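## Task

Place every blue block inside the basket so none sticks out past its rim, with no block of any other color in it; some blue blocks are concealed inside or beneath other objects. Finish with the light wooden cabinet's drawer completely closed and the metal box's lid fully seated on it. Anything that stays in place only because the robot holds it does not count. At the end, open the gripper and move the arm away.

## Robot and tools

Robot: one arm with seven revolute joints and a two-finger parallel gripper. Scene frame: origin on the tabletop straight under the arm base, +z up, +y to the left when facing along +x. The base itself may sit slightly tilted on the table. Nothing may leave the table; knocking or dropping things off it fails the scene.

execute_actions takes "actions", a list holding zero or one item, plus optional "pictures" (true/false; images come by default). An empty list just reports the current state. A wait item is {"steps": N} with N from 1 to 300 control steps (each 1/30 s), counted from the previous result; no new command is sent. A motion item is {"rows": [...], "steps": N} with N at most 15 (default 15). Each row drives one step; if rows run out, the last one is repeated. A refused call sends nothing.

Each row is a single list of 9 numbers, for the one arm, in this order: joint_1 (waist), joint_2 (shoulder), joint_3 (upper arm roll), joint_4 (elbow), joint_5 (forearm roll), joint_6 (wrist pitch), joint_7 (wrist roll), gripper position, gripper speed. The first seven are absolute target joint angles in radians, the same values shown on the Joint positions line, not offsets. Stated ranges: waist, upper arm roll, forearm roll and wrist roll -69.115 to 69.115; shoulder -2.250 to 2.250; elbow -2.580 to 2.580; wrist pitch -2.100 to 2.100. True ends may differ by up to 0.013 rad either way. A target more than 0.013 beyond a stated end that is also farther out than the joint's last reported angle gets the call refused. Targets beyond the true end are clipped there, and the result may report "joint sent to its limit" (possibly about an earlier action still running); absence of that line does not prove there is more travel.

Gripper position is absolute, from -1 to 1: +1 fully open (85 mm gap), 0 roughly 41 mm, about -0.8 the pads touch, -1 closes until blocked. Gripper speed, -1 to 1, sets finger speed: about 20 mm/s at -1, 85 at 0, 150 at +1. A full close squeezes with roughly 190 to 235 N per pad, set by the arm. To grab, command -1 and keep sending it. For a gentler grip, open first and then close to slightly less than the object's width; each extra millimetre adds force. To release, command a position wider than the object. Stopped fingers stay put until the position number changes by 0.01 or more, but they re-close on their own (never past the request) if the object yields, slips or is lost. Closing pushes the fingertips about 13 mm farther out from the arm, so keep that clearance above surfaces.

Result lines: Joint positions and Joint velocities list the seven joints in the order above (rad, rad/s). position_measured_pct is roughly 50 - 50 x (finger position number): 0 when fully open. Fingers halted before the requested position with a reading below 90 means something is held or in the way; near 90 or slightly higher means the pads closed on nothing or on something very thin or small, which grips weakly. HELD marks steps where all or part of your row was not sent. "joint command not followed" means the clearance check altered or blocked targets; mounting blocks and posts count as part of the arm. MOTOR HOT appears from 60 °C; at 75 °C an OVER-TEMPERATURE FAULT lets the arm sag until it cools. Carrying loads heats motors, even while idle.

Motion limits: joints have capped speed and acceleration and are coordinated so they arrive together; a reversing command stops them together. Each step the sent target is kept within 0.304 rad of the measured angle for the first four joints and 0.266 rad for the last three, and all targets are scaled back if they would move the gripper more than 70 mm from where it is. So large moves take several calls, and a result may arrive before the arm reaches its goal. Between calls the arm keeps heading for the last row sent until it barely moves or a step is HELD. If contact torque on a joint hits its load limit (49.1 N m for the first four joints, 30.9 N m for the last three, held weight included), the arm freezes for 10 seconds and drops the rest of the call. Occasional outside tugs on a held part or pushes on loose objects can happen. Avoid drops, slips, slams, hard impacts and heavy pushing.

zoom_image gives an enlarged view of part of a camera's latest image: "camera" is "cam_high" or "cam_wrist", "region" is [x0, y0, x1, y1] in image pixels from the top-left, at most 504 by 504.

Cameras, both 504x504: cam_high is fixed, at about (0.874, 0.092, 1.070) m in the scene frame, looking down on the table (K and a world-to-camera transform are provided; they may be off by a couple of degrees and several millimetres). cam_wrist rides on the arm; its pose is not given.

finished_scene takes "scene" (integer, 1 or 2), ends that scene irreversibly, grades it and reports the next task. Before calling it, make sure the blocks, drawer and lid are settled, the gripper has released everything, and the arm is clear.

Each tool is called after "Request:" by a JSON object that holds its "op" and its "data".

## Session

Request:
{"op": "execute_actions", "data": {"actions": []}}

Scene clock: 0.00 s of 6000.00 s.
position_measured_pct=0.0
Joint positions: [-0.503  1.485  1.014  0.663  0.395  1.851  2.686]
Joint velocities: [ 0.    -0.    -0.     0.    -0.001 -0.     0.   ]

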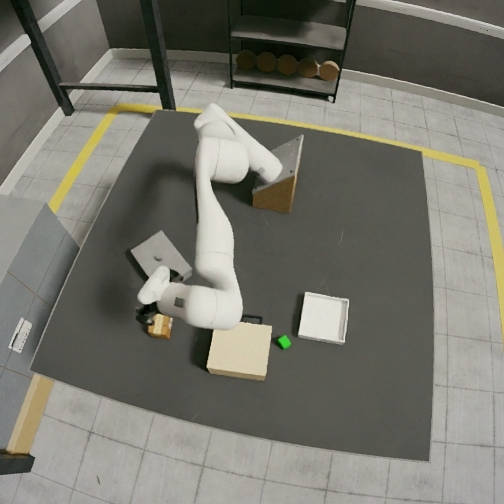

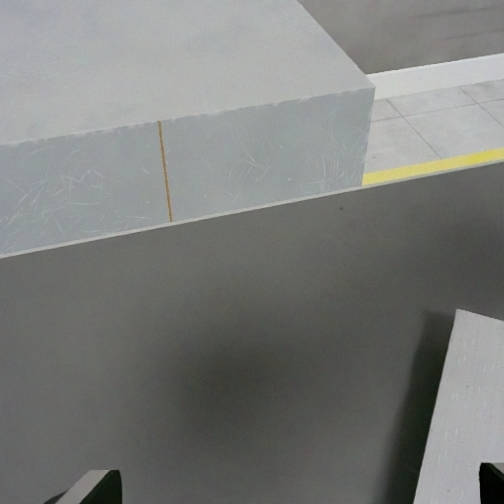

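Request:
{"op": "execute_actions", "data": {"actions": [{"rows":[[-0.798,1.227,0.85,0.9,0.2,1.6,2.75,-0.3,0]]}], "pictures": false}}

Request:
{"op": "execute_actions", "data": {"actions": [{"rows":[[-0.798,1.227,0.749,1.507,0,0.919,2.795,-0.3,0]]}], "pictures": false}}

Request:
{"op": "execute_actions", "data": {"actions": [{"steps":18}]}}

Request:
{"op": "zoom_image", "data": {"camera": "cam_high", "region": [110, 220, 370, 390]}}

Scene clock: 5.70 s of 6000.00 s.
position_measured_pct=36.9
Joint positions: [-0.79   1.236  0.851  0.892  0.202  1.604  2.749]
Joint velocities: [-0.138 -0.102 -0.103  0.121 -0.114 -0.142  0.037]
Steps of this call (steps 1 to 90: nothing new was sent; then 2.20 s passed at rest; steps 91 to 105: all 15 steps of this action). Readings (joint positions | what the end effector reports):
91: [-0.505 1.484 1.014 0.664 0.394 1.850 2.687] | position_measured_pct=0.0
92: [-0.511 1.478 1.011 0.670 0.391 1.846 2.688] | position_measured_pct=0.4
94: [-0.540 1.452 0.996 0.693 0.373 1.823 2.693] | position_measured_pct=4.8
98: [-0.648 1.356 0.937 0.778 0.303 1.732 2.717] | position_measured_pct=15.9
105: the state above

Scene clock: 6.20 s of 6000.00 s.
position_measured_pct=65.1
Joint positions: [-0.798  1.228  0.766  1.321  0.035  1.224  2.787]
Joint velocities: [ 0.008  0.008 -0.102  1.091 -0.207 -1.176  0.046]
Steps of this call (steps 1 to 15: all 15 steps of this action). Readings (joint positions | what the end effector reports):
1: [-0.792 1.234 0.849 0.896 0.199 1.600 2.750] | position_measured_pct=40.1
2: [-0.793 1.233 0.847 0.905 0.195 1.594 2.751] | position_measured_pct=42.9
4: [-0.795 1.230 0.837 0.936 0.176 1.567 2.756] | position_measured_pct=48.8
8: [-0.797 1.228 0.803 1.056 0.109 1.461 2.771] | position_measured_pct=60.7
15: the state above

Scene clock: 6.80 s of 6000.00 s.
position_measured_pct=65.1
Joint positions: [-0.798  1.227  0.749  1.507  0.     0.919  2.795]
Joint velocities: [-0.001 -0.001  0.     0.    -0.001 -0.001  0.   ]
Steps of this call (steps 1 to 18: the robot went on to your last target). Readings (joint positions | what the end effector reports):
1: [-0.797 1.228 0.763 1.355 0.029 1.184 2.789] | position_measured_pct=65.1
2: [-0.797 1.229 0.760 1.383 0.023 1.143 2.790] | position_measured_pct=65.1
4: [-0.797 1.228 0.756 1.430 0.015 1.062 2.792] | position_measured_pct=65.1
8: [-0.797 1.228 0.749 1.499 0.001 0.932 2.795] | position_measured_pct=65.1
18: the state above

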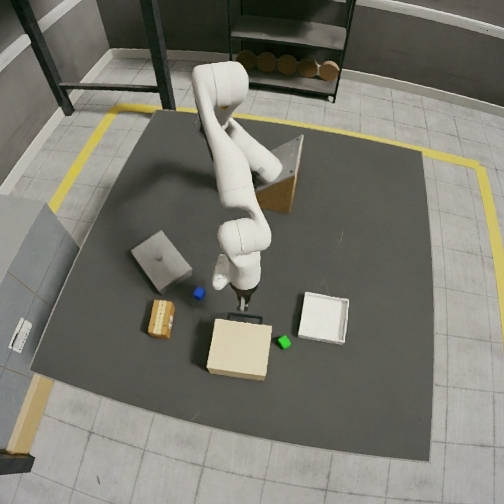

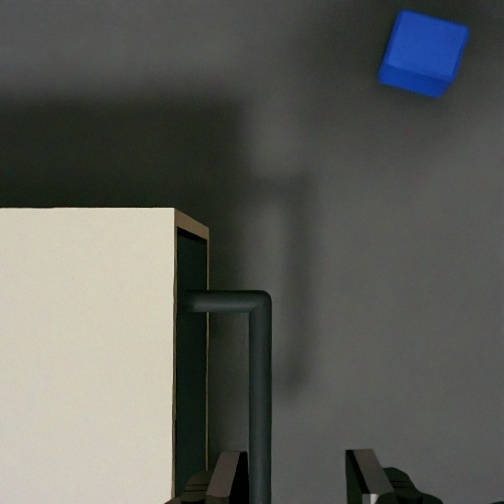

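Region (110, 220, 370, 390) of cam_high's 504x504 image, scaled by 1.938, with more detail than that image has; it fills the top 330 rows of this view, and the rest is white.

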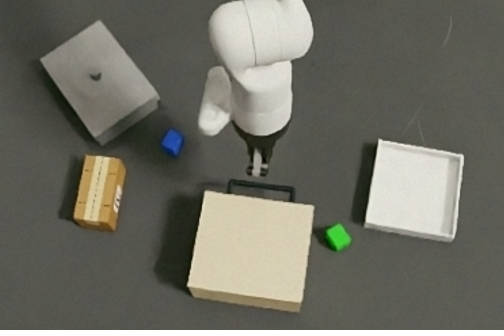

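Request:
{"op": "execute_actions", "data": {"actions": [{"rows":[[-0.8,1.224,0.75,1.788,0,0.425,2.78,-0.3,0]]}], "pictures": false}}

Request:
{"op": "execute_actions", "data": {"actions": [{"steps":8}]}}

Scene clock: 12.20 s of 6000.00 s.
position_measured_pct=65.1
Joint positions: [-0.799  1.225  0.75   1.768 -0.     0.487  2.781]
Joint velocities: [-0.001 -0.002  0.001  0.331 -0.001 -1.051 -0.018]
Steps of this call (steps 1 to 15: the robot went on to your last target; steps 16 to 90: nothing new was sent; then 1.90 s passed at rest; steps 91 to 105: all 15 steps of this action). Readings (joint positions | what the end effector reports):
91: [-0.798 1.227 0.749 1.508 0.000 0.918 2.795] | position_measured_pct=65.1
92: [-0.798 1.227 0.749 1.513 0.000 0.913 2.795] | position_measured_pct=65.1
94: [-0.799 1.226 0.749 1.541 0.000 0.887 2.793] | position_measured_pct=65.1
98: [-0.800 1.225 0.749 1.650 -0.000 0.768 2.787] | position_measured_pct=65.1
105: the state above

Scene clock: 12.47 s of 6000.00 s.
position_measured_pct=65.1
Joint positions: [-0.8    1.224  0.75   1.788 -0.     0.425  2.78 ]
Joint velocities: [-0.001 -0.001 -0.     0.004 -0.    -0.001  0.   ]
Steps of this call (steps 1 to 8: the robot went on to your last target). Readings (joint positions | what the end effector reports):
1: [-0.799 1.225 0.750 1.777 -0.000 0.456 2.781] | position_measured_pct=65.1
2: [-0.800 1.225 0.750 1.783 0.000 0.437 2.780] | position_measured_pct=65.1
4: [-0.800 1.224 0.750 1.786 0.000 0.426 2.780] | position_measured_pct=65.1
8: the state above

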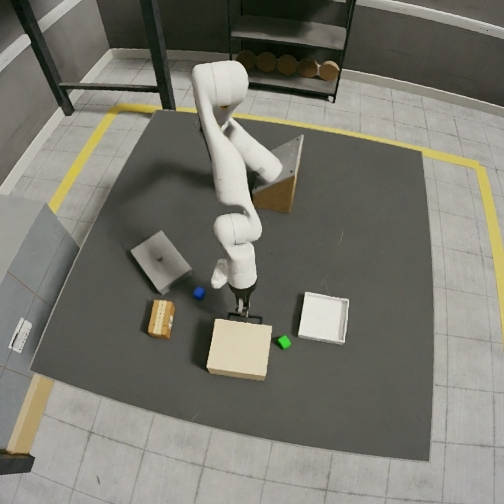

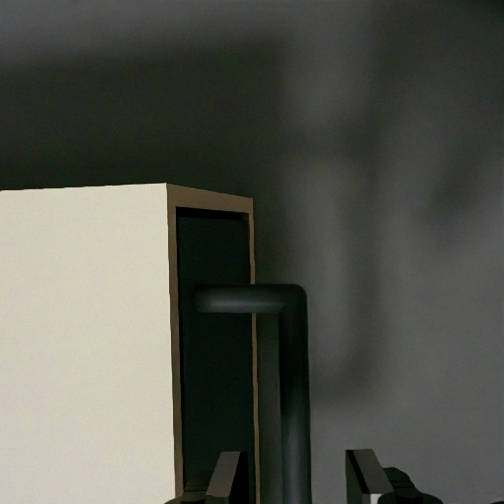

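Request:
{"op": "execute_actions", "data": {"actions": [{"rows":[[-0.757,1.268,0.737,1.799,0,0.352,2.79,-0.3,0]],"steps":12}]}}

Scene clock: 15.07 s of 6000.00 s.
position_measured_pct=65.1
Joint positions: [-0.758  1.267  0.737  1.799  0.     0.352  2.79 ]
Joint velocities: [ 0.007  0.006  0.     0.     0.     0.002 -0.   ]
Steps of this call (steps 1 to 30: the robot went on to your last target; steps 31 to 66: nothing new was sent; steps 67 to 78: all 12 steps of this action). Readings (joint positions | what the end effector reports):
67: [-0.799 1.225 0.750 1.788 -0.000 0.424 2.780] | position_measured_pct=65.1
68: [-0.792 1.232 0.748 1.789 -0.000 0.415 2.781] | position_measured_pct=65.1
70: [-0.768 1.257 0.742 1.795 0.000 0.376 2.787] | position_measured_pct=65.1
74: [-0.759 1.266 0.737 1.799 -0.000 0.352 2.790] | position_measured_pct=65.1
78: the state above

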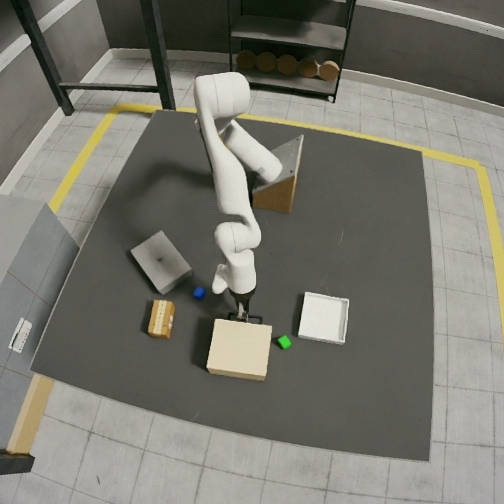

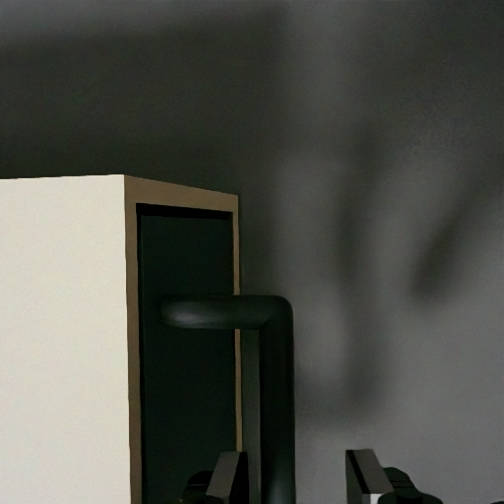

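Request:
{"op": "execute_actions", "data": {"actions": [{"rows":[[-0.759,1.268,0.736,1.803,0,0.357,2.788,-0.3,0],[-0.761,1.268,0.735,1.807,0,0.363,2.786,-0.3,0],[-0.763,1.269,0.734,1.811,0,0.368,2.784,-0.3,0],[-0.765,1.269,0.732,1.814,0,0.373,2.782,-0.3,0],[-0.767,1.269,0.731,1.818,0,0.378,2.78,-0.3,0],[-0.769,1.269,0.73,1.822,0,0.384,2.778,-0.3,0],[-0.771,1.269,0.729,1.826,0,0.389,2.776,-0.3,0],[-0.774,1.27,0.728,1.83,0,0.394,2.774,-0.3,0],[-0.776,1.27,0.727,1.834,0,0.399,2.772,-0.3,0],[-0.778,1.27,0.726,1.838,0,0.405,2.77,-0.3,0],[-0.78,1.27,0.725,1.842,0,0.41,2.768,-0.3,0],[-0.782,1.27,0.723,1.845,0,0.415,2.766,-0.3,0],[-0.784,1.271,0.722,1.849,0,0.42,2.764,-0.3,0],[-0.786,1.271,0.721,1.853,0,0.426,2.762,-0.3,0],[-0.788,1.271,0.72,1.857,0,0.431,2.76,-0.3,0]]}], "pictures": false}}

Request:
{"op": "execute_actions", "data": {"actions": [{"rows":[[-0.793,1.269,0.719,1.871,0,0.421,2.757,-0.3,0],[-0.799,1.267,0.718,1.886,0,0.412,2.753,-0.3,0],[-0.804,1.264,0.717,1.9,0,0.402,2.75,-0.3,0],[-0.809,1.262,0.716,1.915,0,0.393,2.746,-0.3,0],[-0.815,1.26,0.715,1.93,0,0.383,2.743,-0.3,0],[-0.82,1.258,0.714,1.944,0,0.373,2.739,-0.3,0],[-0.825,1.256,0.713,1.958,0,0.364,2.736,-0.3,0],[-0.83,1.253,0.712,1.973,0,0.354,2.732,-0.3,0],[-0.836,1.251,0.711,1.987,0,0.345,2.729,-0.3,0],[-0.841,1.249,0.71,2.002,0,0.335,2.725,-0.3,0]]}]}}

Request:
{"op": "zoom_image", "data": {"camera": "cam_high", "region": [190, 240, 310, 350]}}

Scene clock: 28.27 s of 6000.00 s.
position_measured_pct=65.1
Joint positions: [-0.786  1.27   0.721  1.851  0.     0.424  2.762]
Joint velocities: [-0.06  -0.002 -0.033  0.119 -0.003  0.161 -0.059]
Steps of this call (steps 1 to 15: the robot went on to your last target; steps 16 to 90: nothing new was sent; then 9.70 s passed at rest; steps 91 to 105: all 15 steps of this action). Readings (joint positions | what the end effector reports):
91: [-0.758 1.268 0.737 1.800 0.000 0.353 2.790] | position_measured_pct=65.1
92: [-0.760 1.268 0.737 1.803 0.000 0.356 2.788] | position_measured_pct=65.1
94: [-0.764 1.268 0.735 1.809 0.000 0.366 2.784] | position_measured_pct=65.1
98: [-0.772 1.268 0.729 1.824 0.000 0.387 2.776] | position_measured_pct=65.1
105: the state above

Scene clock: 28.77 s of 6000.00 s.
position_measured_pct=65.1
Joint positions: [-0.84   1.249  0.71   1.999  0.     0.333  2.725]
Joint velocities: [-0.013 -0.008  0.004  0.009 -0.    -0.013 -0.001]
Steps of this call (steps 1 to 15: all 15 steps of this action). Readings (joint positions | what the end effector reports):
1: [-0.789 1.270 0.720 1.856 -0.000 0.428 2.760] | position_measured_pct=65.1
2: [-0.792 1.268 0.720 1.865 -0.000 0.425 2.758] | position_measured_pct=65.1
4: [-0.801 1.265 0.718 1.888 -0.000 0.410 2.753] | position_measured_pct=65.1
8: [-0.821 1.257 0.714 1.942 -0.000 0.373 2.739] | position_measured_pct=65.1
15: the state above

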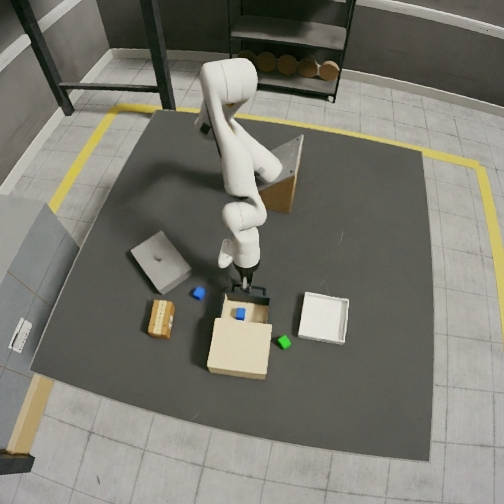

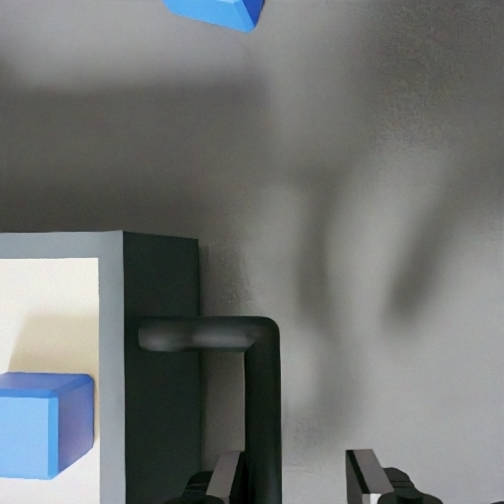

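Region (190, 240, 310, 350) of cam_high's 504x504 image, scaled by 4.200, with more detail than that image has; it fills the top 462 rows of this view, and the rest is white.

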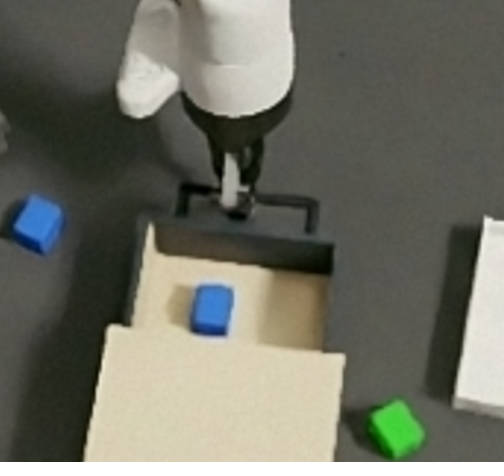

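Request:
{"op": "execute_actions", "data": {"actions": [{"rows":[[-0.93,1.15,0.74,1.955,0,0.5,2.725,-0.3,0]],"steps":10}], "pictures": false}}

Request:
{"op": "execute_actions", "data": {"actions": [{"rows":[[-0.88,1.18,0.745,1.73,0,0.71,2.48,0.1,0]],"steps":8}], "pictures": false}}

Request:
{"op": "execute_actions", "data": {"actions": [{"rows":[[-0.798,1.227,0.749,1.507,0,0.919,1.2,0.1,0]]}], "pictures": false}}

Request:
{"op": "execute_actions", "data": {"actions": [{"steps":24}]}}

Scene clock: 35.37 s of 6000.00 s.
position_measured_pct=65.1
Joint positions: [-0.926  1.154  0.74   1.955  0.     0.499  2.725]
Joint velocities: [-0.024 -0.024  0.005  0.005 -0.     0.031  0.   ]
Steps of this call (steps 1 to 15: the robot went on to your last target; steps 16 to 90: nothing new was sent; then 3.27 s passed at rest; steps 91 to 100: all 10 steps of this action). Readings (joint positions | what the end effector reports):
91: [-0.842 1.247 0.711 1.999 0.000 0.334 2.725] | position_measured_pct=65.1
92: [-0.848 1.241 0.713 1.998 0.000 0.344 2.725] | position_measured_pct=65.1
94: [-0.876 1.211 0.720 1.986 0.000 0.390 2.725] | position_measured_pct=65.1
98: [-0.924 1.156 0.739 1.956 -0.000 0.492 2.725] | position_measured_pct=65.1
100: the state above

Scene clock: 35.63 s of 6000.00 s.
position_measured_pct=49.2
Joint positions: [-0.895  1.171  0.743  1.808  0.     0.636  2.566]
Joint velocities: [ 0.158  0.089  0.027 -0.851  0.001  0.796 -0.959]
Steps of this call (steps 1 to 8: all 8 steps of this action). Readings (joint positions | what the end effector reports):
1: [-0.926 1.154 0.740 1.954 0.000 0.501 2.724] | position_measured_pct=65.1
2: [-0.925 1.154 0.740 1.949 -0.000 0.506 2.719] | position_measured_pct=64.7
4: [-0.920 1.157 0.740 1.921 -0.000 0.531 2.690] | position_measured_pct=60.3
8: the state above

Scene clock: 36.13 s of 6000.00 s.
position_measured_pct=45.2
Joint positions: [-0.806  1.222  0.749  1.524  0.     0.903  1.98 ]
Joint velocities: [ 0.047  0.027  0.001 -0.108  0.002  0.102 -1.216]
Steps of this call (steps 1 to 15: all 15 steps of this action). Readings (joint positions | what the end effector reports):
1: [-0.890 1.174 0.744 1.780 0.000 0.662 2.536] | position_measured_pct=47.2
2: [-0.882 1.179 0.744 1.749 -0.000 0.691 2.503] | position_measured_pct=46.0
4: [-0.861 1.191 0.745 1.676 -0.000 0.758 2.427] | position_measured_pct=45.2
8: [-0.828 1.210 0.748 1.581 0.000 0.849 2.264] | position_measured_pct=45.2
15: the state above

Scene clock: 36.93 s of 6000.00 s.
position_measured_pct=45.2
Joint positions: [-0.798  1.227  0.749  1.507 -0.     0.919  1.2  ]
Joint velocities: [ 0.     0.     0.    -0.    -0.     0.001 -0.001]
Steps of this call (steps 1 to 24: the robot went on to your last target). Readings (joint positions | what the end effector reports):
1: [-0.804 1.223 0.749 1.521 0.000 0.906 1.939] | position_measured_pct=45.2
2: [-0.803 1.224 0.749 1.518 0.000 0.909 1.899] | position_measured_pct=45.2
4: [-0.801 1.225 0.749 1.514 0.000 0.912 1.817] | position_measured_pct=45.2
8: [-0.800 1.226 0.749 1.510 0.000 0.916 1.655] | position_measured_pct=45.2
24: the state above

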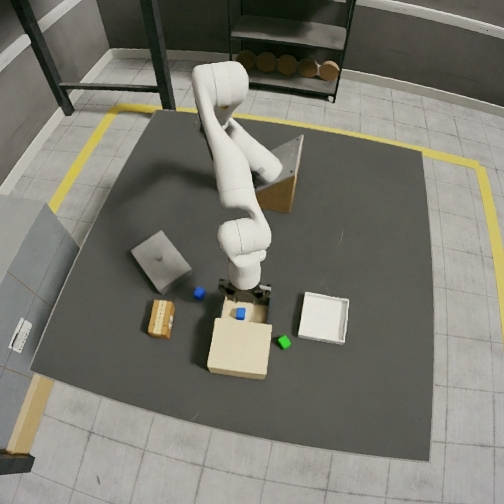

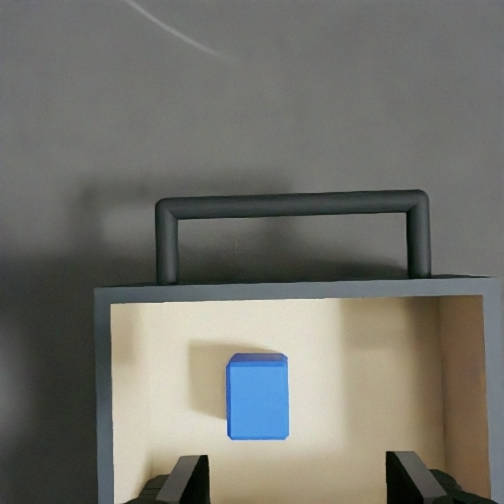

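Request:
{"op": "execute_actions", "data": {"actions": [{"rows":[[-0.711,1.295,0.737,1.568,0,0.752,1.22,-0.1,0]]}]}}

Scene clock: 43.73 s of 6000.00 s.
position_measured_pct=54.8
Joint positions: [-0.712  1.295  0.737  1.568  0.     0.752  1.22 ]
Joint velocities: [ 0.007  0.004 -0.     0.    -0.003  0.003 -0.   ]
Steps of this call (steps 1 to 30: the robot went on to your last target; steps 31 to 90: nothing new was sent; then 3.30 s passed at rest; steps 91 to 105: all 15 steps of this action). Readings (joint positions | what the end effector reports):
91: [-0.797 1.228 0.749 1.508 -0.000 0.917 1.200] | position_measured_pct=45.2
92: [-0.790 1.233 0.748 1.511 -0.000 0.907 1.201] | position_measured_pct=45.6
94: [-0.761 1.255 0.744 1.529 -0.000 0.856 1.207] | position_measured_pct=49.6
98: [-0.715 1.292 0.738 1.567 0.000 0.757 1.220] | position_measured_pct=54.4
105: the state above

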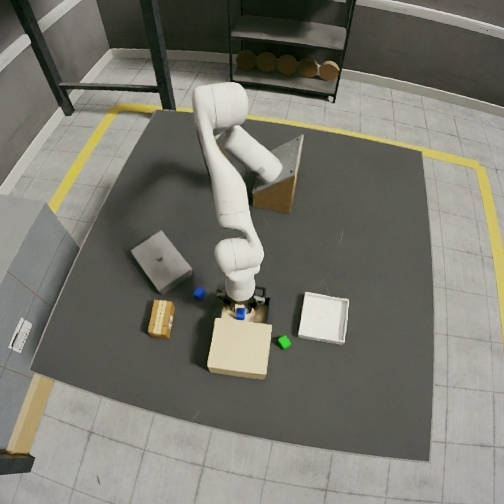

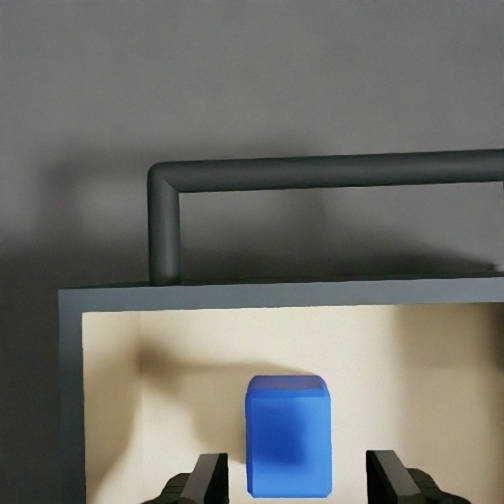

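Request:
{"op": "execute_actions", "data": {"actions": [{"rows":[[-0.663,1.346,0.726,1.579,0,0.673,1.22,-0.1,0]],"steps":13}]}}

Scene clock: 50.57 s of 6000.00 s.
position_measured_pct=54.8
Joint positions: [-0.664  1.345  0.726  1.579  0.     0.673  1.22 ]
Joint velocities: [ 0.005  0.005  0.    -0.     0.001 -0.002 -0.   ]
Steps of this call (steps 1 to 15: the robot went on to your last target; steps 16 to 90: nothing new was sent; then 3.40 s passed at rest; steps 91 to 103: all 13 steps of this action). Readings (joint positions | what the end effector reports):
91: [-0.710 1.296 0.737 1.568 -0.000 0.751 1.220] | position_measured_pct=54.8
92: [-0.704 1.302 0.736 1.568 -0.000 0.743 1.220] | position_measured_pct=54.8
94: [-0.679 1.329 0.731 1.573 0.000 0.704 1.220] | position_measured_pct=54.8
98: [-0.665 1.344 0.726 1.580 -0.000 0.674 1.220] | position_measured_pct=54.8
103: the state above

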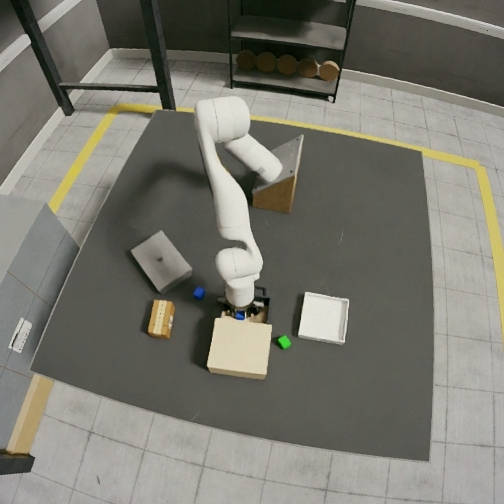

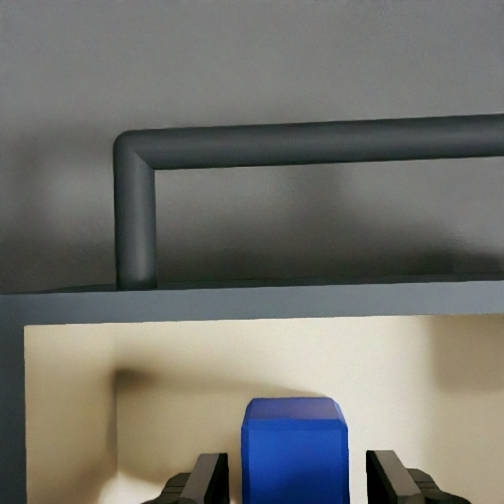

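Request:
{"op": "execute_actions", "data": {"actions": [{"rows":[[-0.653,1.357,0.724,1.58,0,0.657,1.22,-0.1,0]],"steps":8}], "pictures": false}}

Request:
{"op": "execute_actions", "data": {"actions": [{"rows":[[-0.653,1.357,0.724,1.58,0,0.657,1.22,-1,0]],"steps":11}]}}

Request:
{"op": "zoom_image", "data": {"camera": "cam_high", "region": [270, 270, 370, 370]}}

Scene clock: 54.97 s of 6000.00 s.
position_measured_pct=54.8
Joint positions: [-0.654  1.357  0.724  1.58  -0.     0.657  1.22 ]
Joint velocities: [ 0.002  0.002 -0.001 -0.002 -0.    -0.001  0.   ]
Steps of this call (steps 1 to 15: the robot went on to your last target; steps 16 to 90: nothing new was sent; then 1.13 s passed at rest; steps 91 to 98: all 8 steps of this action). Readings (joint positions | what the end effector reports):
91: [-0.662 1.347 0.726 1.579 -0.000 0.672 1.220] | position_measured_pct=54.8
92: [-0.657 1.353 0.725 1.579 -0.000 0.665 1.220] | position_measured_pct=54.8
94: [-0.654 1.357 0.724 1.580 -0.000 0.658 1.220] | position_measured_pct=54.8
98: the state above

Scene clock: 55.33 s of 6000.00 s.
position_measured_pct=68.3
Joint positions: [-0.654  1.356  0.724  1.58  -0.     0.657  1.22 ]
Joint velocities: [ 0.    -0.    -0.     0.     0.003  0.    -0.   ]
Steps of this call (steps 1 to 11: all 11 steps of this action). Readings (joint positions | what the end effector reports):
1: [-0.654 1.357 0.724 1.580 -0.000 0.657 1.220] | position_measured_pct=54.8
2: [-0.654 1.357 0.724 1.580 -0.000 0.657 1.220] | position_measured_pct=55.6
4: [-0.653 1.357 0.724 1.580 -0.000 0.657 1.220] | position_measured_pct=59.5
8: [-0.653 1.356 0.724 1.580 -0.000 0.657 1.220] | position_measured_pct=67.5
11: the state above

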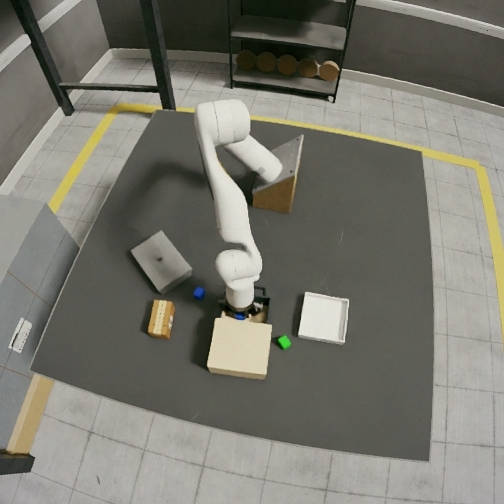

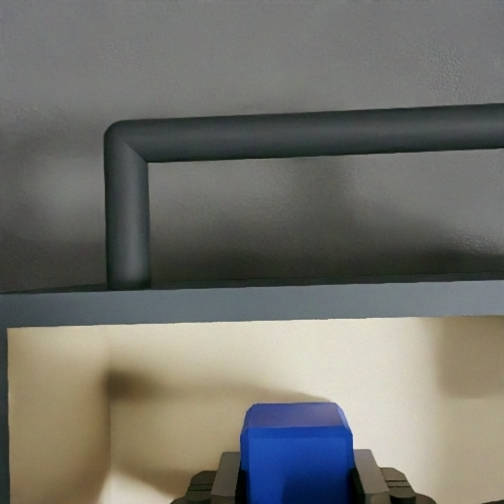

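Region (270, 270, 370, 370) of cam_high's 504x504 image, scaled by 5.040, with more detail than that image has.

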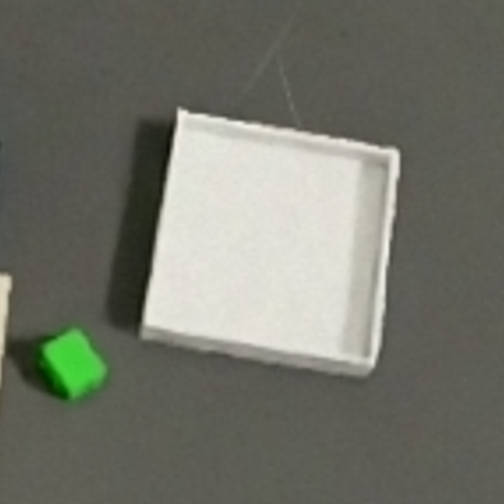

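Request:
{"op": "execute_actions", "data": {"actions": [{"rows":[[-0.711,1.295,0.737,1.568,0,0.752,1.22,-1,0]],"steps":6}], "pictures": false}}

Request:
{"op": "execute_actions", "data": {"actions": [{"rows":[[-0.798,1.227,0.749,1.507,0,0.919,1.2,-1,0]],"steps":9}], "pictures": false}}

Request:
{"op": "execute_actions", "data": {"actions": [{"rows":[[-0.86,1.4,0.625,1.27,0,1.04,0.98,-1,0]],"steps":10}], "pictures": false}}

Request:
{"op": "execute_actions", "data": {"actions": [{"rows":[[-0.891,1.585,0.502,1.028,0,1.158,0.75,-1,0]]}], "pictures": false}}

Request:
{"op": "execute_actions", "data": {"actions": [{"steps":5}]}}

Scene clock: 63.97 s of 6000.00 s.
position_measured_pct=68.3
Joint positions: [-0.706  1.3    0.736  1.568 -0.     0.743  1.22 ]
Joint velocities: [-0.13  -0.149  0.047 -0.063  0.001  0.32  -0.   ]
Steps of this call (steps 1 to 15: the robot went on to your last target; steps 16 to 90: nothing new was sent; then 5.43 s passed at rest; steps 91 to 96: all 6 steps of this action). Readings (joint positions | what the end effector reports):
91: [-0.655 1.355 0.724 1.580 0.000 0.658 1.220] | position_measured_pct=68.3
92: [-0.661 1.349 0.725 1.580 0.000 0.666 1.220] | position_measured_pct=68.3
94: [-0.687 1.322 0.731 1.575 0.000 0.706 1.220] | position_measured_pct=68.3
96: the state above

Scene clock: 64.27 s of 6000.00 s.
position_measured_pct=68.3
Joint positions: [-0.794  1.229  0.748  1.507 -0.     0.918  1.2  ]
Joint velocities: [-0.017 -0.011  0.014  0.007  0.007  0.035 -0.003]
Steps of this call (steps 1 to 9: all 9 steps of this action). Readings (joint positions | what the end effector reports):
1: [-0.711 1.295 0.737 1.566 -0.000 0.752 1.220] | position_measured_pct=68.3
2: [-0.720 1.288 0.739 1.563 0.000 0.768 1.219] | position_measured_pct=68.3
4: [-0.754 1.261 0.744 1.544 0.000 0.829 1.212] | position_measured_pct=68.3
8: [-0.794 1.230 0.748 1.507 -0.000 0.916 1.200] | position_measured_pct=68.3
9: the state above

Scene clock: 64.60 s of 6000.00 s.
position_measured_pct=68.3
Joint positions: [-0.848  1.368  0.648  1.315 -0.     1.016  1.022]
Joint velocities: [-0.184  0.422 -0.394 -0.641 -0.016  0.329 -0.619]
Steps of this call (steps 1 to 10: all 10 steps of this action). Readings (joint positions | what the end effector reports):
1: [-0.795 1.230 0.749 1.506 0.000 0.919 1.199] | position_measured_pct=68.3
2: [-0.797 1.235 0.747 1.500 0.001 0.922 1.195] | position_measured_pct=68.3
4: [-0.805 1.256 0.735 1.473 0.001 0.936 1.170] | position_measured_pct=68.3
8: [-0.833 1.333 0.678 1.367 0.000 0.990 1.071] | position_measured_pct=68.3
10: the state above

Scene clock: 65.10 s of 6000.00 s.
position_measured_pct=68.3
Joint positions: [-0.892  1.582  0.501  1.029 -0.     1.158  0.75 ]
Joint velocities: [ 0.007  0.028  0.02  -0.019  0.008  0.005 -0.002]
Steps of this call (steps 1 to 15: all 15 steps of this action). Readings (joint positions | what the end effector reports):
1: [-0.853 1.382 0.636 1.295 -0.001 1.027 1.003] | position_measured_pct=68.3
2: [-0.857 1.399 0.625 1.270 -0.000 1.039 0.981] | position_measured_pct=68.3
4: [-0.865 1.445 0.597 1.211 0.001 1.068 0.926] | position_measured_pct=68.3
8: [-0.882 1.535 0.534 1.093 -0.000 1.126 0.812] | position_measured_pct=68.3
15: the state above

Scene clock: 65.27 s of 6000.00 s.
position_measured_pct=68.3
Joint positions: [-0.891  1.584  0.502  1.028 -0.     1.158  0.75 ]
Joint velocities: [ 0.001  0.008 -0.001 -0.001  0.001 -0.001  0.   ]
Steps of this call (steps 1 to 5: the robot went on to your last target). Readings (joint positions | what the end effector reports):
1: [-0.891 1.582 0.502 1.029 0.000 1.158 0.750] | position_measured_pct=68.3
2: [-0.891 1.583 0.502 1.028 0.000 1.158 0.750] | position_measured_pct=68.3
4: [-0.891 1.584 0.502 1.028 0.000 1.158 0.750] | position_measured_pct=68.3
5: the state above

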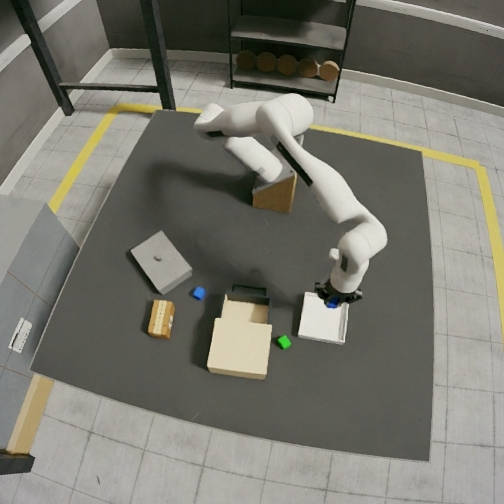

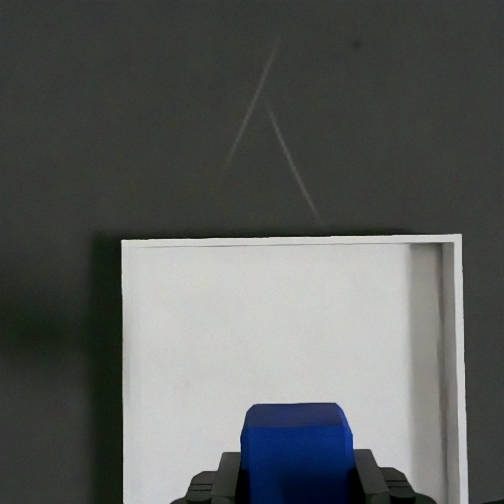

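Request:
{"op": "execute_actions", "data": {"actions": [{"rows":[[-0.785,1.76,0.517,0.774,0,1.209,0.77,-1,0]],"steps":13}], "pictures": false}}

Request:
{"op": "execute_actions", "data": {"actions": [{"rows":[[-0.753,1.815,0.524,0.791,0,1.128,0.77,-1,0]]}]}}

Request:
{"op": "zoom_image", "data": {"camera": "cam_high", "region": [280, 270, 380, 370]}}

Scene clock: 74.70 s of 6000.00 s.
position_measured_pct=68.3
Joint positions: [-0.789  1.753  0.517  0.782  0.     1.208  0.77 ]
Joint velocities: [ 0.054  0.093  0.009 -0.162 -0.001  0.033  0.013]
Steps of this call (steps 1 to 15: the robot went on to your last target; steps 16 to 90: nothing new was sent; then 6.00 s passed at rest; steps 91 to 103: all 13 steps of this action). Readings (joint positions | what the end effector reports):
91: [-0.890 1.586 0.502 1.027 -0.000 1.158 0.750] | position_measured_pct=68.3
92: [-0.888 1.590 0.502 1.021 -0.000 1.160 0.750] | position_measured_pct=68.3
94: [-0.875 1.611 0.504 0.993 -0.000 1.165 0.753] | position_measured_pct=68.3
98: [-0.825 1.693 0.511 0.875 0.000 1.188 0.762] | position_measured_pct=68.3
103: the state above

Scene clock: 75.20 s of 6000.00 s.
position_measured_pct=68.3
Joint positions: [-0.753  1.815  0.524  0.791  0.     1.128  0.77 ]
Joint velocities: [ 0.002  0.002  0.    -0.    -0.001 -0.    -0.   ]
Steps of this call (steps 1 to 15: all 15 steps of this action). Readings (joint positions | what the end effector reports):
1: [-0.787 1.757 0.517 0.779 -0.000 1.207 0.770] | position_measured_pct=68.3
2: [-0.783 1.764 0.518 0.777 -0.000 1.200 0.770] | position_measured_pct=68.3
4: [-0.766 1.792 0.521 0.783 0.000 1.162 0.770] | position_measured_pct=68.3
8: [-0.754 1.814 0.524 0.792 -0.000 1.129 0.770] | position_measured_pct=68.3
15: the state above

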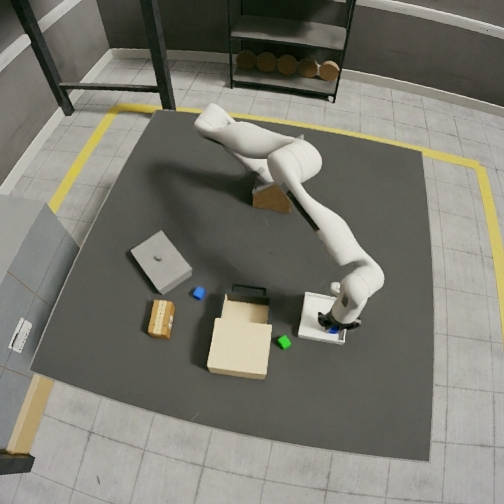

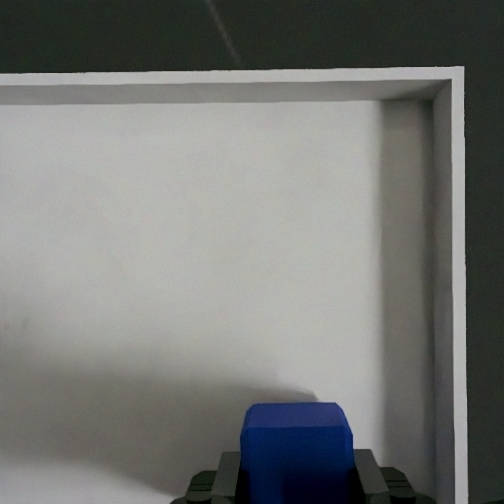

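Region (280, 270, 380, 370) of cam_high's 504x504 image, scaled by 5.040, with more detail than that image has.

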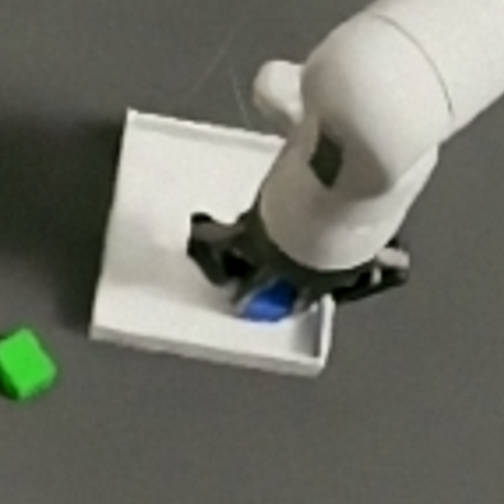

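Request:
{"op": "execute_actions", "data": {"actions": [{"rows":[[-0.75,1.82,0.525,0.792,0,1.121,0.77,-1,0],[-0.75,1.82,0.525,0.792,0,1.121,0.77,-1,0],[-0.75,1.82,0.525,0.792,0,1.121,0.77,-1,0],[-0.75,1.82,0.525,0.792,0,1.121,0.77,-1,0],[-0.75,1.82,0.525,0.792,0,1.121,0.77,-0.1,0]],"steps":13}]}}

Request:
{"op": "execute_actions", "data": {"actions": [{"rows":[[-0.785,1.76,0.517,0.774,0,1.209,0.77,-0.1,0]],"steps":9}]}}

Scene clock: 80.33 s of 6000.00 s.
position_measured_pct=55.6
Joint positions: [-0.75   1.82   0.525  0.792  0.     1.121  0.77 ]
Joint velocities: [ 0.001  0.001 -0.     0.    -0.003  0.001 -0.   ]
Steps of this call (steps 1 to 15: the robot went on to your last target; steps 16 to 90: nothing new was sent; then 1.70 s passed at rest; steps 91 to 103: all 13 steps of this action). Readings (joint positions | what the end effector reports):
91: [-0.752 1.816 0.524 0.791 -0.000 1.127 0.770] | position_measured_pct=68.3
92: [-0.751 1.819 0.525 0.791 -0.000 1.123 0.770] | position_measured_pct=68.3
94: [-0.750 1.820 0.525 0.792 0.000 1.121 0.770] | position_measured_pct=68.3
98: [-0.750 1.820 0.525 0.792 -0.000 1.121 0.770] | position_measured_pct=63.5
103: the state above

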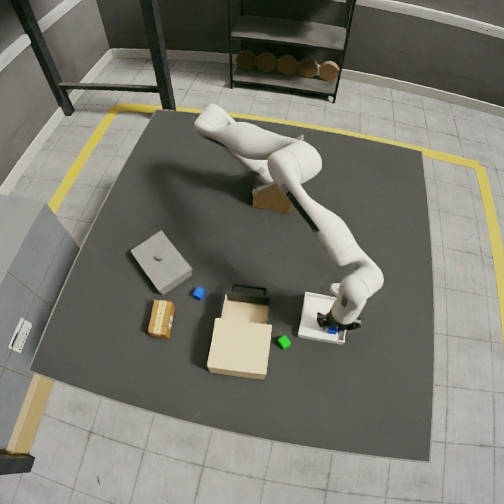

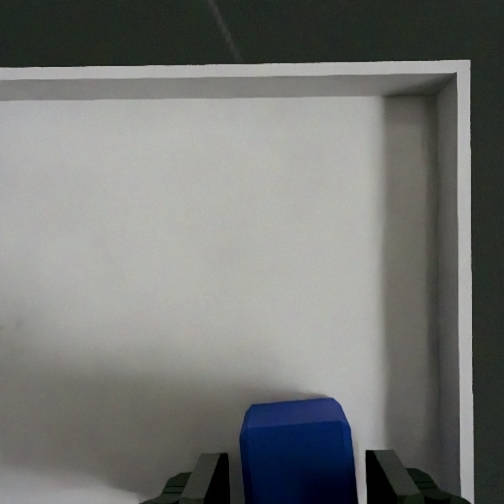

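Scene clock: 80.63 s of 6000.00 s.
position_measured_pct=54.8
Joint positions: [-0.784  1.761  0.517  0.773  0.     1.209  0.77 ]
Joint velocities: [-0.003 -0.002 -0.003  0.018  0.     0.011 -0.   ]
Steps of this call (steps 1 to 9: all 9 steps of this action). Readings (joint positions | what the end effector reports):
1: [-0.751 1.819 0.525 0.792 0.000 1.122 0.770] | position_measured_pct=55.2
2: [-0.754 1.813 0.524 0.792 0.000 1.130 0.770] | position_measured_pct=55.2
4: [-0.769 1.787 0.521 0.785 0.000 1.168 0.770] | position_measured_pct=54.8
8: [-0.784 1.761 0.517 0.772 0.000 1.208 0.770] | position_measured_pct=54.8
9: the state above

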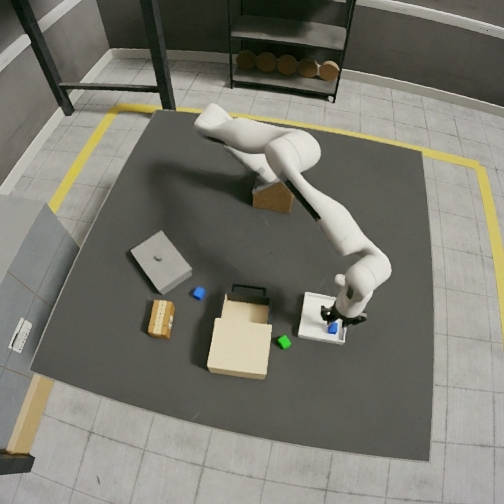

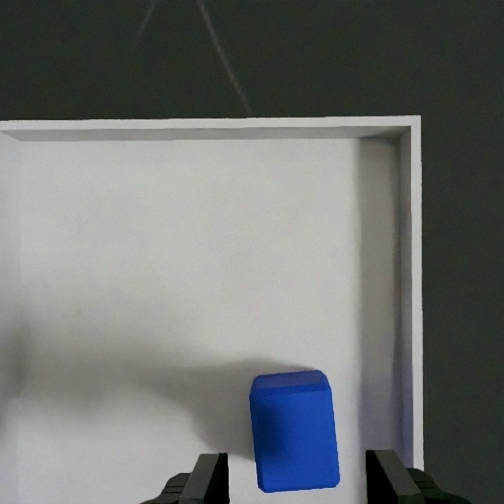

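Request:
{"op": "execute_actions", "data": {"actions": [{"rows":[[-0.897,1.591,0.497,1.057,0,1.127,0.85,-0.7,0]],"steps":10}], "pictures": false}}

Request:
{"op": "execute_actions", "data": {"actions": [{"rows":[[-0.95,1.49,0.5,1.3,0,0.993,0.92,-0.7,0]],"steps":7}], "pictures": false}}

Request:
{"op": "execute_actions", "data": {"actions": [{"rows":[[-1.004,1.395,0.505,1.548,0,0.859,1.0,-0.7,0]],"steps":7}], "pictures": false}}

Request:
{"op": "execute_actions", "data": {"actions": [{"rows":[[-1.0,1.28,0.6,1.79,0,0.72,1.07,-0.7,0]],"steps":8}], "pictures": false}}

Request:
{"op": "execute_actions", "data": {"actions": [{"rows":[[-0.904,1.182,0.732,1.973,0,0.553,1.14,-0.7,0]],"steps":14}], "pictures": false}}

Request:
{"op": "execute_actions", "data": {"actions": [{"rows":[[-0.83,1.284,0.69,1.962,0,0.441,1.14,-0.7,0]],"steps":11}], "pictures": false}}

Request:
{"op": "execute_actions", "data": {"actions": [{"rows":[[-0.825,1.286,0.691,1.95,0,0.448,1.143,-0.7,0],[-0.821,1.288,0.692,1.939,0,0.456,1.146,-0.7,0],[-0.816,1.29,0.693,1.927,0,0.463,1.149,-0.7,0],[-0.812,1.291,0.694,1.915,0,0.471,1.152,-0.7,0],[-0.807,1.293,0.695,1.904,0,0.478,1.155,-0.7,0],[-0.803,1.295,0.696,1.892,0,0.485,1.158,-0.7,0],[-0.798,1.297,0.697,1.88,0,0.493,1.161,-0.7,0],[-0.793,1.299,0.698,1.869,0,0.5,1.164,-0.7,0],[-0.789,1.3,0.699,1.857,0,0.508,1.167,-0.7,0],[-0.784,1.302,0.7,1.846,0,0.515,1.17,-0.7,0],[-0.78,1.304,0.701,1.834,0,0.522,1.173,-0.7,0],[-0.775,1.306,0.702,1.822,0,0.53,1.176,-0.7,0],[-0.771,1.308,0.703,1.811,0,0.537,1.179,-0.7,0],[-0.766,1.31,0.704,1.799,0,0.545,1.182,-0.7,0],[-0.761,1.311,0.705,1.787,0,0.552,1.185,-0.7,0]]}], "pictures": false}}

Request:
{"op": "execute_actions", "data": {"actions": [{"rows":[[-0.757,1.313,0.705,1.776,0,0.559,1.188,-0.7,0],[-0.752,1.315,0.706,1.764,0,0.567,1.191,-0.7,0],[-0.748,1.317,0.707,1.753,0,0.574,1.194,-0.7,0],[-0.743,1.319,0.708,1.741,0,0.582,1.197,-0.7,0],[-0.739,1.321,0.709,1.729,0,0.589,1.2,-0.7,0],[-0.734,1.322,0.71,1.718,0,0.596,1.203,-0.7,0],[-0.73,1.324,0.711,1.706,0,0.604,1.206,-0.7,0],[-0.725,1.326,0.712,1.694,0,0.611,1.209,-0.7,0],[-0.72,1.328,0.713,1.683,0,0.619,1.212,-0.7,0],[-0.716,1.33,0.714,1.671,0,0.626,1.215,-0.7,0],[-0.711,1.332,0.715,1.66,0,0.633,1.218,-0.7,0],[-0.707,1.333,0.716,1.648,0,0.641,1.221,-0.7,0],[-0.702,1.335,0.717,1.636,0,0.648,1.224,-0.7,0],[-0.698,1.337,0.718,1.625,0,0.656,1.227,-0.7,0],[-0.693,1.339,0.719,1.613,0,0.663,1.23,-0.7,0]]}], "pictures": false}}

Request:
{"op": "execute_actions", "data": {"actions": [{"rows":[[-0.69,1.34,0.719,1.606,0,0.667,1.232,-0.7,0],[-0.688,1.341,0.72,1.6,0,0.671,1.234,-0.7,0],[-0.685,1.342,0.72,1.592,0,0.676,1.236,-0.7,0],[-0.682,1.343,0.721,1.585,0,0.681,1.238,-0.7,0]],"steps":13}]}}

Request:
{"op": "zoom_image", "data": {"camera": "cam_high", "region": [200, 280, 290, 350]}}

Scene clock: 104.00 s of 6000.00 s.
position_measured_pct=77.0
Joint positions: [-0.872  1.629  0.502  0.99  -0.     1.146  0.831]
Joint velocities: [-0.282 -0.427 -0.06   0.771 -0.003 -0.229  0.23 ]
Steps of this call (steps 1 to 15: the robot went on to your last target; steps 16 to 90: nothing new was sent; then 20.03 s passed at rest; steps 91 to 100: all 10 steps of this action). Readings (joint positions | what the end effector reports):
91: [-0.786 1.759 0.517 0.775 0.000 1.209 0.770] | position_measured_pct=54.8
92: [-0.788 1.755 0.517 0.781 0.000 1.207 0.772] | position_measured_pct=55.6
94: [-0.800 1.738 0.515 0.809 0.000 1.199 0.779] | position_measured_pct=59.5
98: [-0.849 1.664 0.506 0.930 0.000 1.164 0.813] | position_measured_pct=71.0
100: the state above

Scene clock: 104.23 s of 6000.00 s.
position_measured_pct=84.9
Joint positions: [-0.934  1.52   0.5    1.226  0.     1.042  0.899]
Joint velocities: [-0.162 -0.305  0.003  0.84   0.    -0.559  0.247]
Steps of this call (steps 1 to 7: all 7 steps of this action). Readings (joint positions | what the end effector reports):
1: [-0.881 1.615 0.500 1.016 -0.000 1.138 0.839] | position_measured_pct=79.8
2: [-0.891 1.599 0.499 1.046 -0.000 1.129 0.847] | position_measured_pct=82.1
4: [-0.912 1.561 0.499 1.119 -0.000 1.101 0.868] | position_measured_pct=84.5
7: the state above

Scene clock: 104.47 s of 6000.00 s.
position_measured_pct=84.9
Joint positions: [-0.987  1.425  0.503  1.47  -0.     0.899  0.975]
Joint velocities: [-0.171 -0.298  0.025  0.865 -0.    -0.451  0.288]
Steps of this call (steps 1 to 7: all 7 steps of this action). Readings (joint positions | what the end effector reports):
1: [-0.939 1.510 0.500 1.253 0.000 1.024 0.907] | position_measured_pct=84.9
2: [-0.946 1.497 0.500 1.284 0.000 1.004 0.916] | position_measured_pct=84.9
4: [-0.964 1.465 0.501 1.361 0.000 0.957 0.939] | position_measured_pct=84.9
7: the state above

Scene clock: 104.73 s of 6000.00 s.
position_measured_pct=84.9
Joint positions: [-0.998  1.308  0.569  1.735  0.     0.751  1.055]
Joint velocities: [-0.008 -0.319  0.447  0.719  0.015 -0.411  0.211]
Steps of this call (steps 1 to 8: all 8 steps of this action). Readings (joint positions | what the end effector reports):
1: [-0.991 1.415 0.503 1.498 -0.000 0.885 0.984] | position_measured_pct=84.9
2: [-0.993 1.402 0.504 1.529 -0.001 0.868 0.994] | position_measured_pct=84.9
4: [-0.995 1.368 0.515 1.603 -0.001 0.827 1.016] | position_measured_pct=84.9
8: the state above

Scene clock: 105.20 s of 6000.00 s.
position_measured_pct=84.9
Joint positions: [-0.906  1.184  0.732  1.972  0.     0.553  1.14 ]
Joint velocities: [ 0.013 -0.021 -0.013  0.008 -0.002 -0.004  0.   ]
Steps of this call (steps 1 to 14: all 14 steps of this action). Readings (joint positions | what the end effector reports):
1: [-0.998 1.297 0.583 1.758 0.000 0.738 1.061] | position_measured_pct=84.9
2: [-0.995 1.283 0.597 1.784 -0.000 0.721 1.069] | position_measured_pct=84.9
4: [-0.980 1.252 0.635 1.841 -0.001 0.675 1.089] | position_measured_pct=84.9
8: [-0.922 1.200 0.712 1.942 0.001 0.581 1.129] | position_measured_pct=84.9
14: the state above

Scene clock: 105.57 s of 6000.00 s.
position_measured_pct=84.9
Joint positions: [-0.833  1.28   0.69   1.962 -0.     0.441  1.14 ]
Joint velocities: [ 0.024  0.027  0.005 -0.004  0.003 -0.006  0.   ]
Steps of this call (steps 1 to 11: all 11 steps of this action). Readings (joint positions | what the end effector reports):
1: [-0.904 1.185 0.732 1.972 -0.000 0.552 1.140] | position_measured_pct=84.9
2: [-0.899 1.191 0.730 1.972 0.000 0.547 1.140] | position_measured_pct=84.9
4: [-0.876 1.221 0.719 1.969 0.000 0.517 1.140] | position_measured_pct=84.9
8: [-0.835 1.277 0.692 1.963 -0.000 0.447 1.140] | position_measured_pct=84.9
11: the state above

Scene clock: 106.07 s of 6000.00 s.
position_measured_pct=84.9
Joint positions: [-0.77   1.308  0.703  1.81  -0.     0.539  1.179]
Joint velocities: [ 0.144  0.047  0.026 -0.35  -0.002  0.223  0.089]
Steps of this call (steps 1 to 15: all 15 steps of this action). Readings (joint positions | what the end effector reports):
1: [-0.832 1.282 0.690 1.961 -0.000 0.442 1.140] | position_measured_pct=84.9
2: [-0.828 1.284 0.690 1.956 -0.000 0.445 1.141] | position_measured_pct=84.9
4: [-0.819 1.288 0.692 1.935 -0.000 0.458 1.147] | position_measured_pct=84.9
8: [-0.802 1.295 0.696 1.890 -0.000 0.487 1.158] | position_measured_pct=84.9
15: the state above

Scene clock: 106.57 s of 6000.00 s.
position_measured_pct=84.9
Joint positions: [-0.702  1.336  0.717  1.635 -0.     0.65   1.224]
Joint velocities: [ 0.136  0.059  0.029 -0.348  0.     0.224  0.09 ]
Steps of this call (steps 1 to 15: all 15 steps of this action). Readings (joint positions | what the end effector reports):
1: [-0.765 1.310 0.704 1.798 -0.000 0.547 1.182] | position_measured_pct=84.9
2: [-0.761 1.312 0.705 1.786 -0.000 0.554 1.185] | position_measured_pct=84.9
4: [-0.751 1.316 0.706 1.763 -0.000 0.569 1.191] | position_measured_pct=84.9
8: [-0.734 1.323 0.710 1.717 -0.000 0.598 1.203] | position_measured_pct=84.9
15: the state above

Scene clock: 107.00 s of 6000.00 s.
position_measured_pct=84.9
Joint positions: [-0.682  1.343  0.72   1.586 -0.     0.682  1.238]
Joint velocities: [ 0.002 -0.    -0.001 -0.001 -0.001  0.001 -0.   ]
Steps of this call (steps 1 to 13: all 13 steps of this action). Readings (joint positions | what the end effector reports):
1: [-0.697 1.338 0.718 1.624 -0.000 0.657 1.227] | position_measured_pct=84.9
2: [-0.693 1.339 0.718 1.614 -0.000 0.663 1.230] | position_measured_pct=84.9
4: [-0.687 1.342 0.720 1.597 -0.000 0.674 1.235] | position_measured_pct=84.9
8: [-0.683 1.343 0.720 1.587 -0.000 0.682 1.238] | position_measured_pct=84.9
13: the state above

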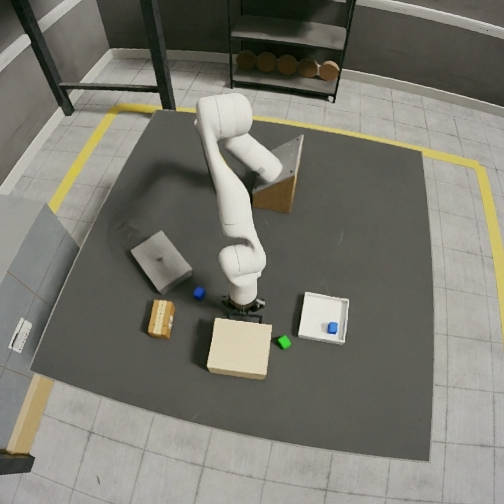

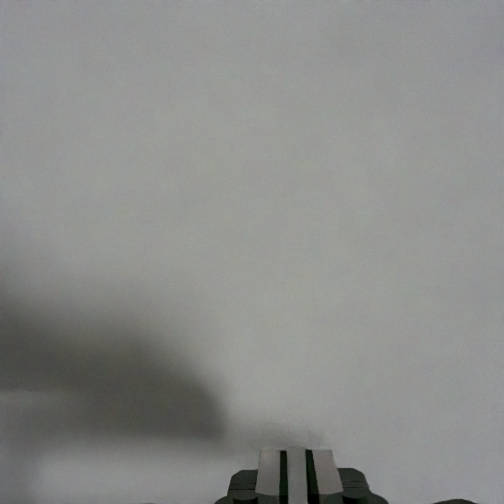

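Region (200, 280, 290, 350) of cam_high's 504x504 image, scaled by 5.600, with more detail than that image has.

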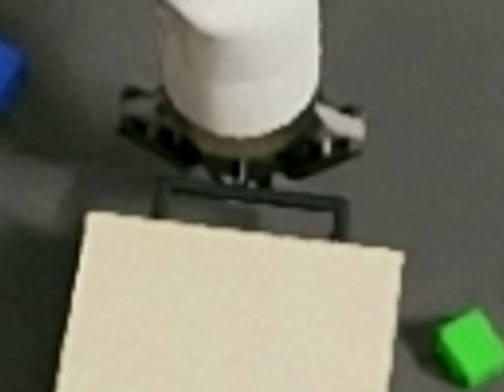

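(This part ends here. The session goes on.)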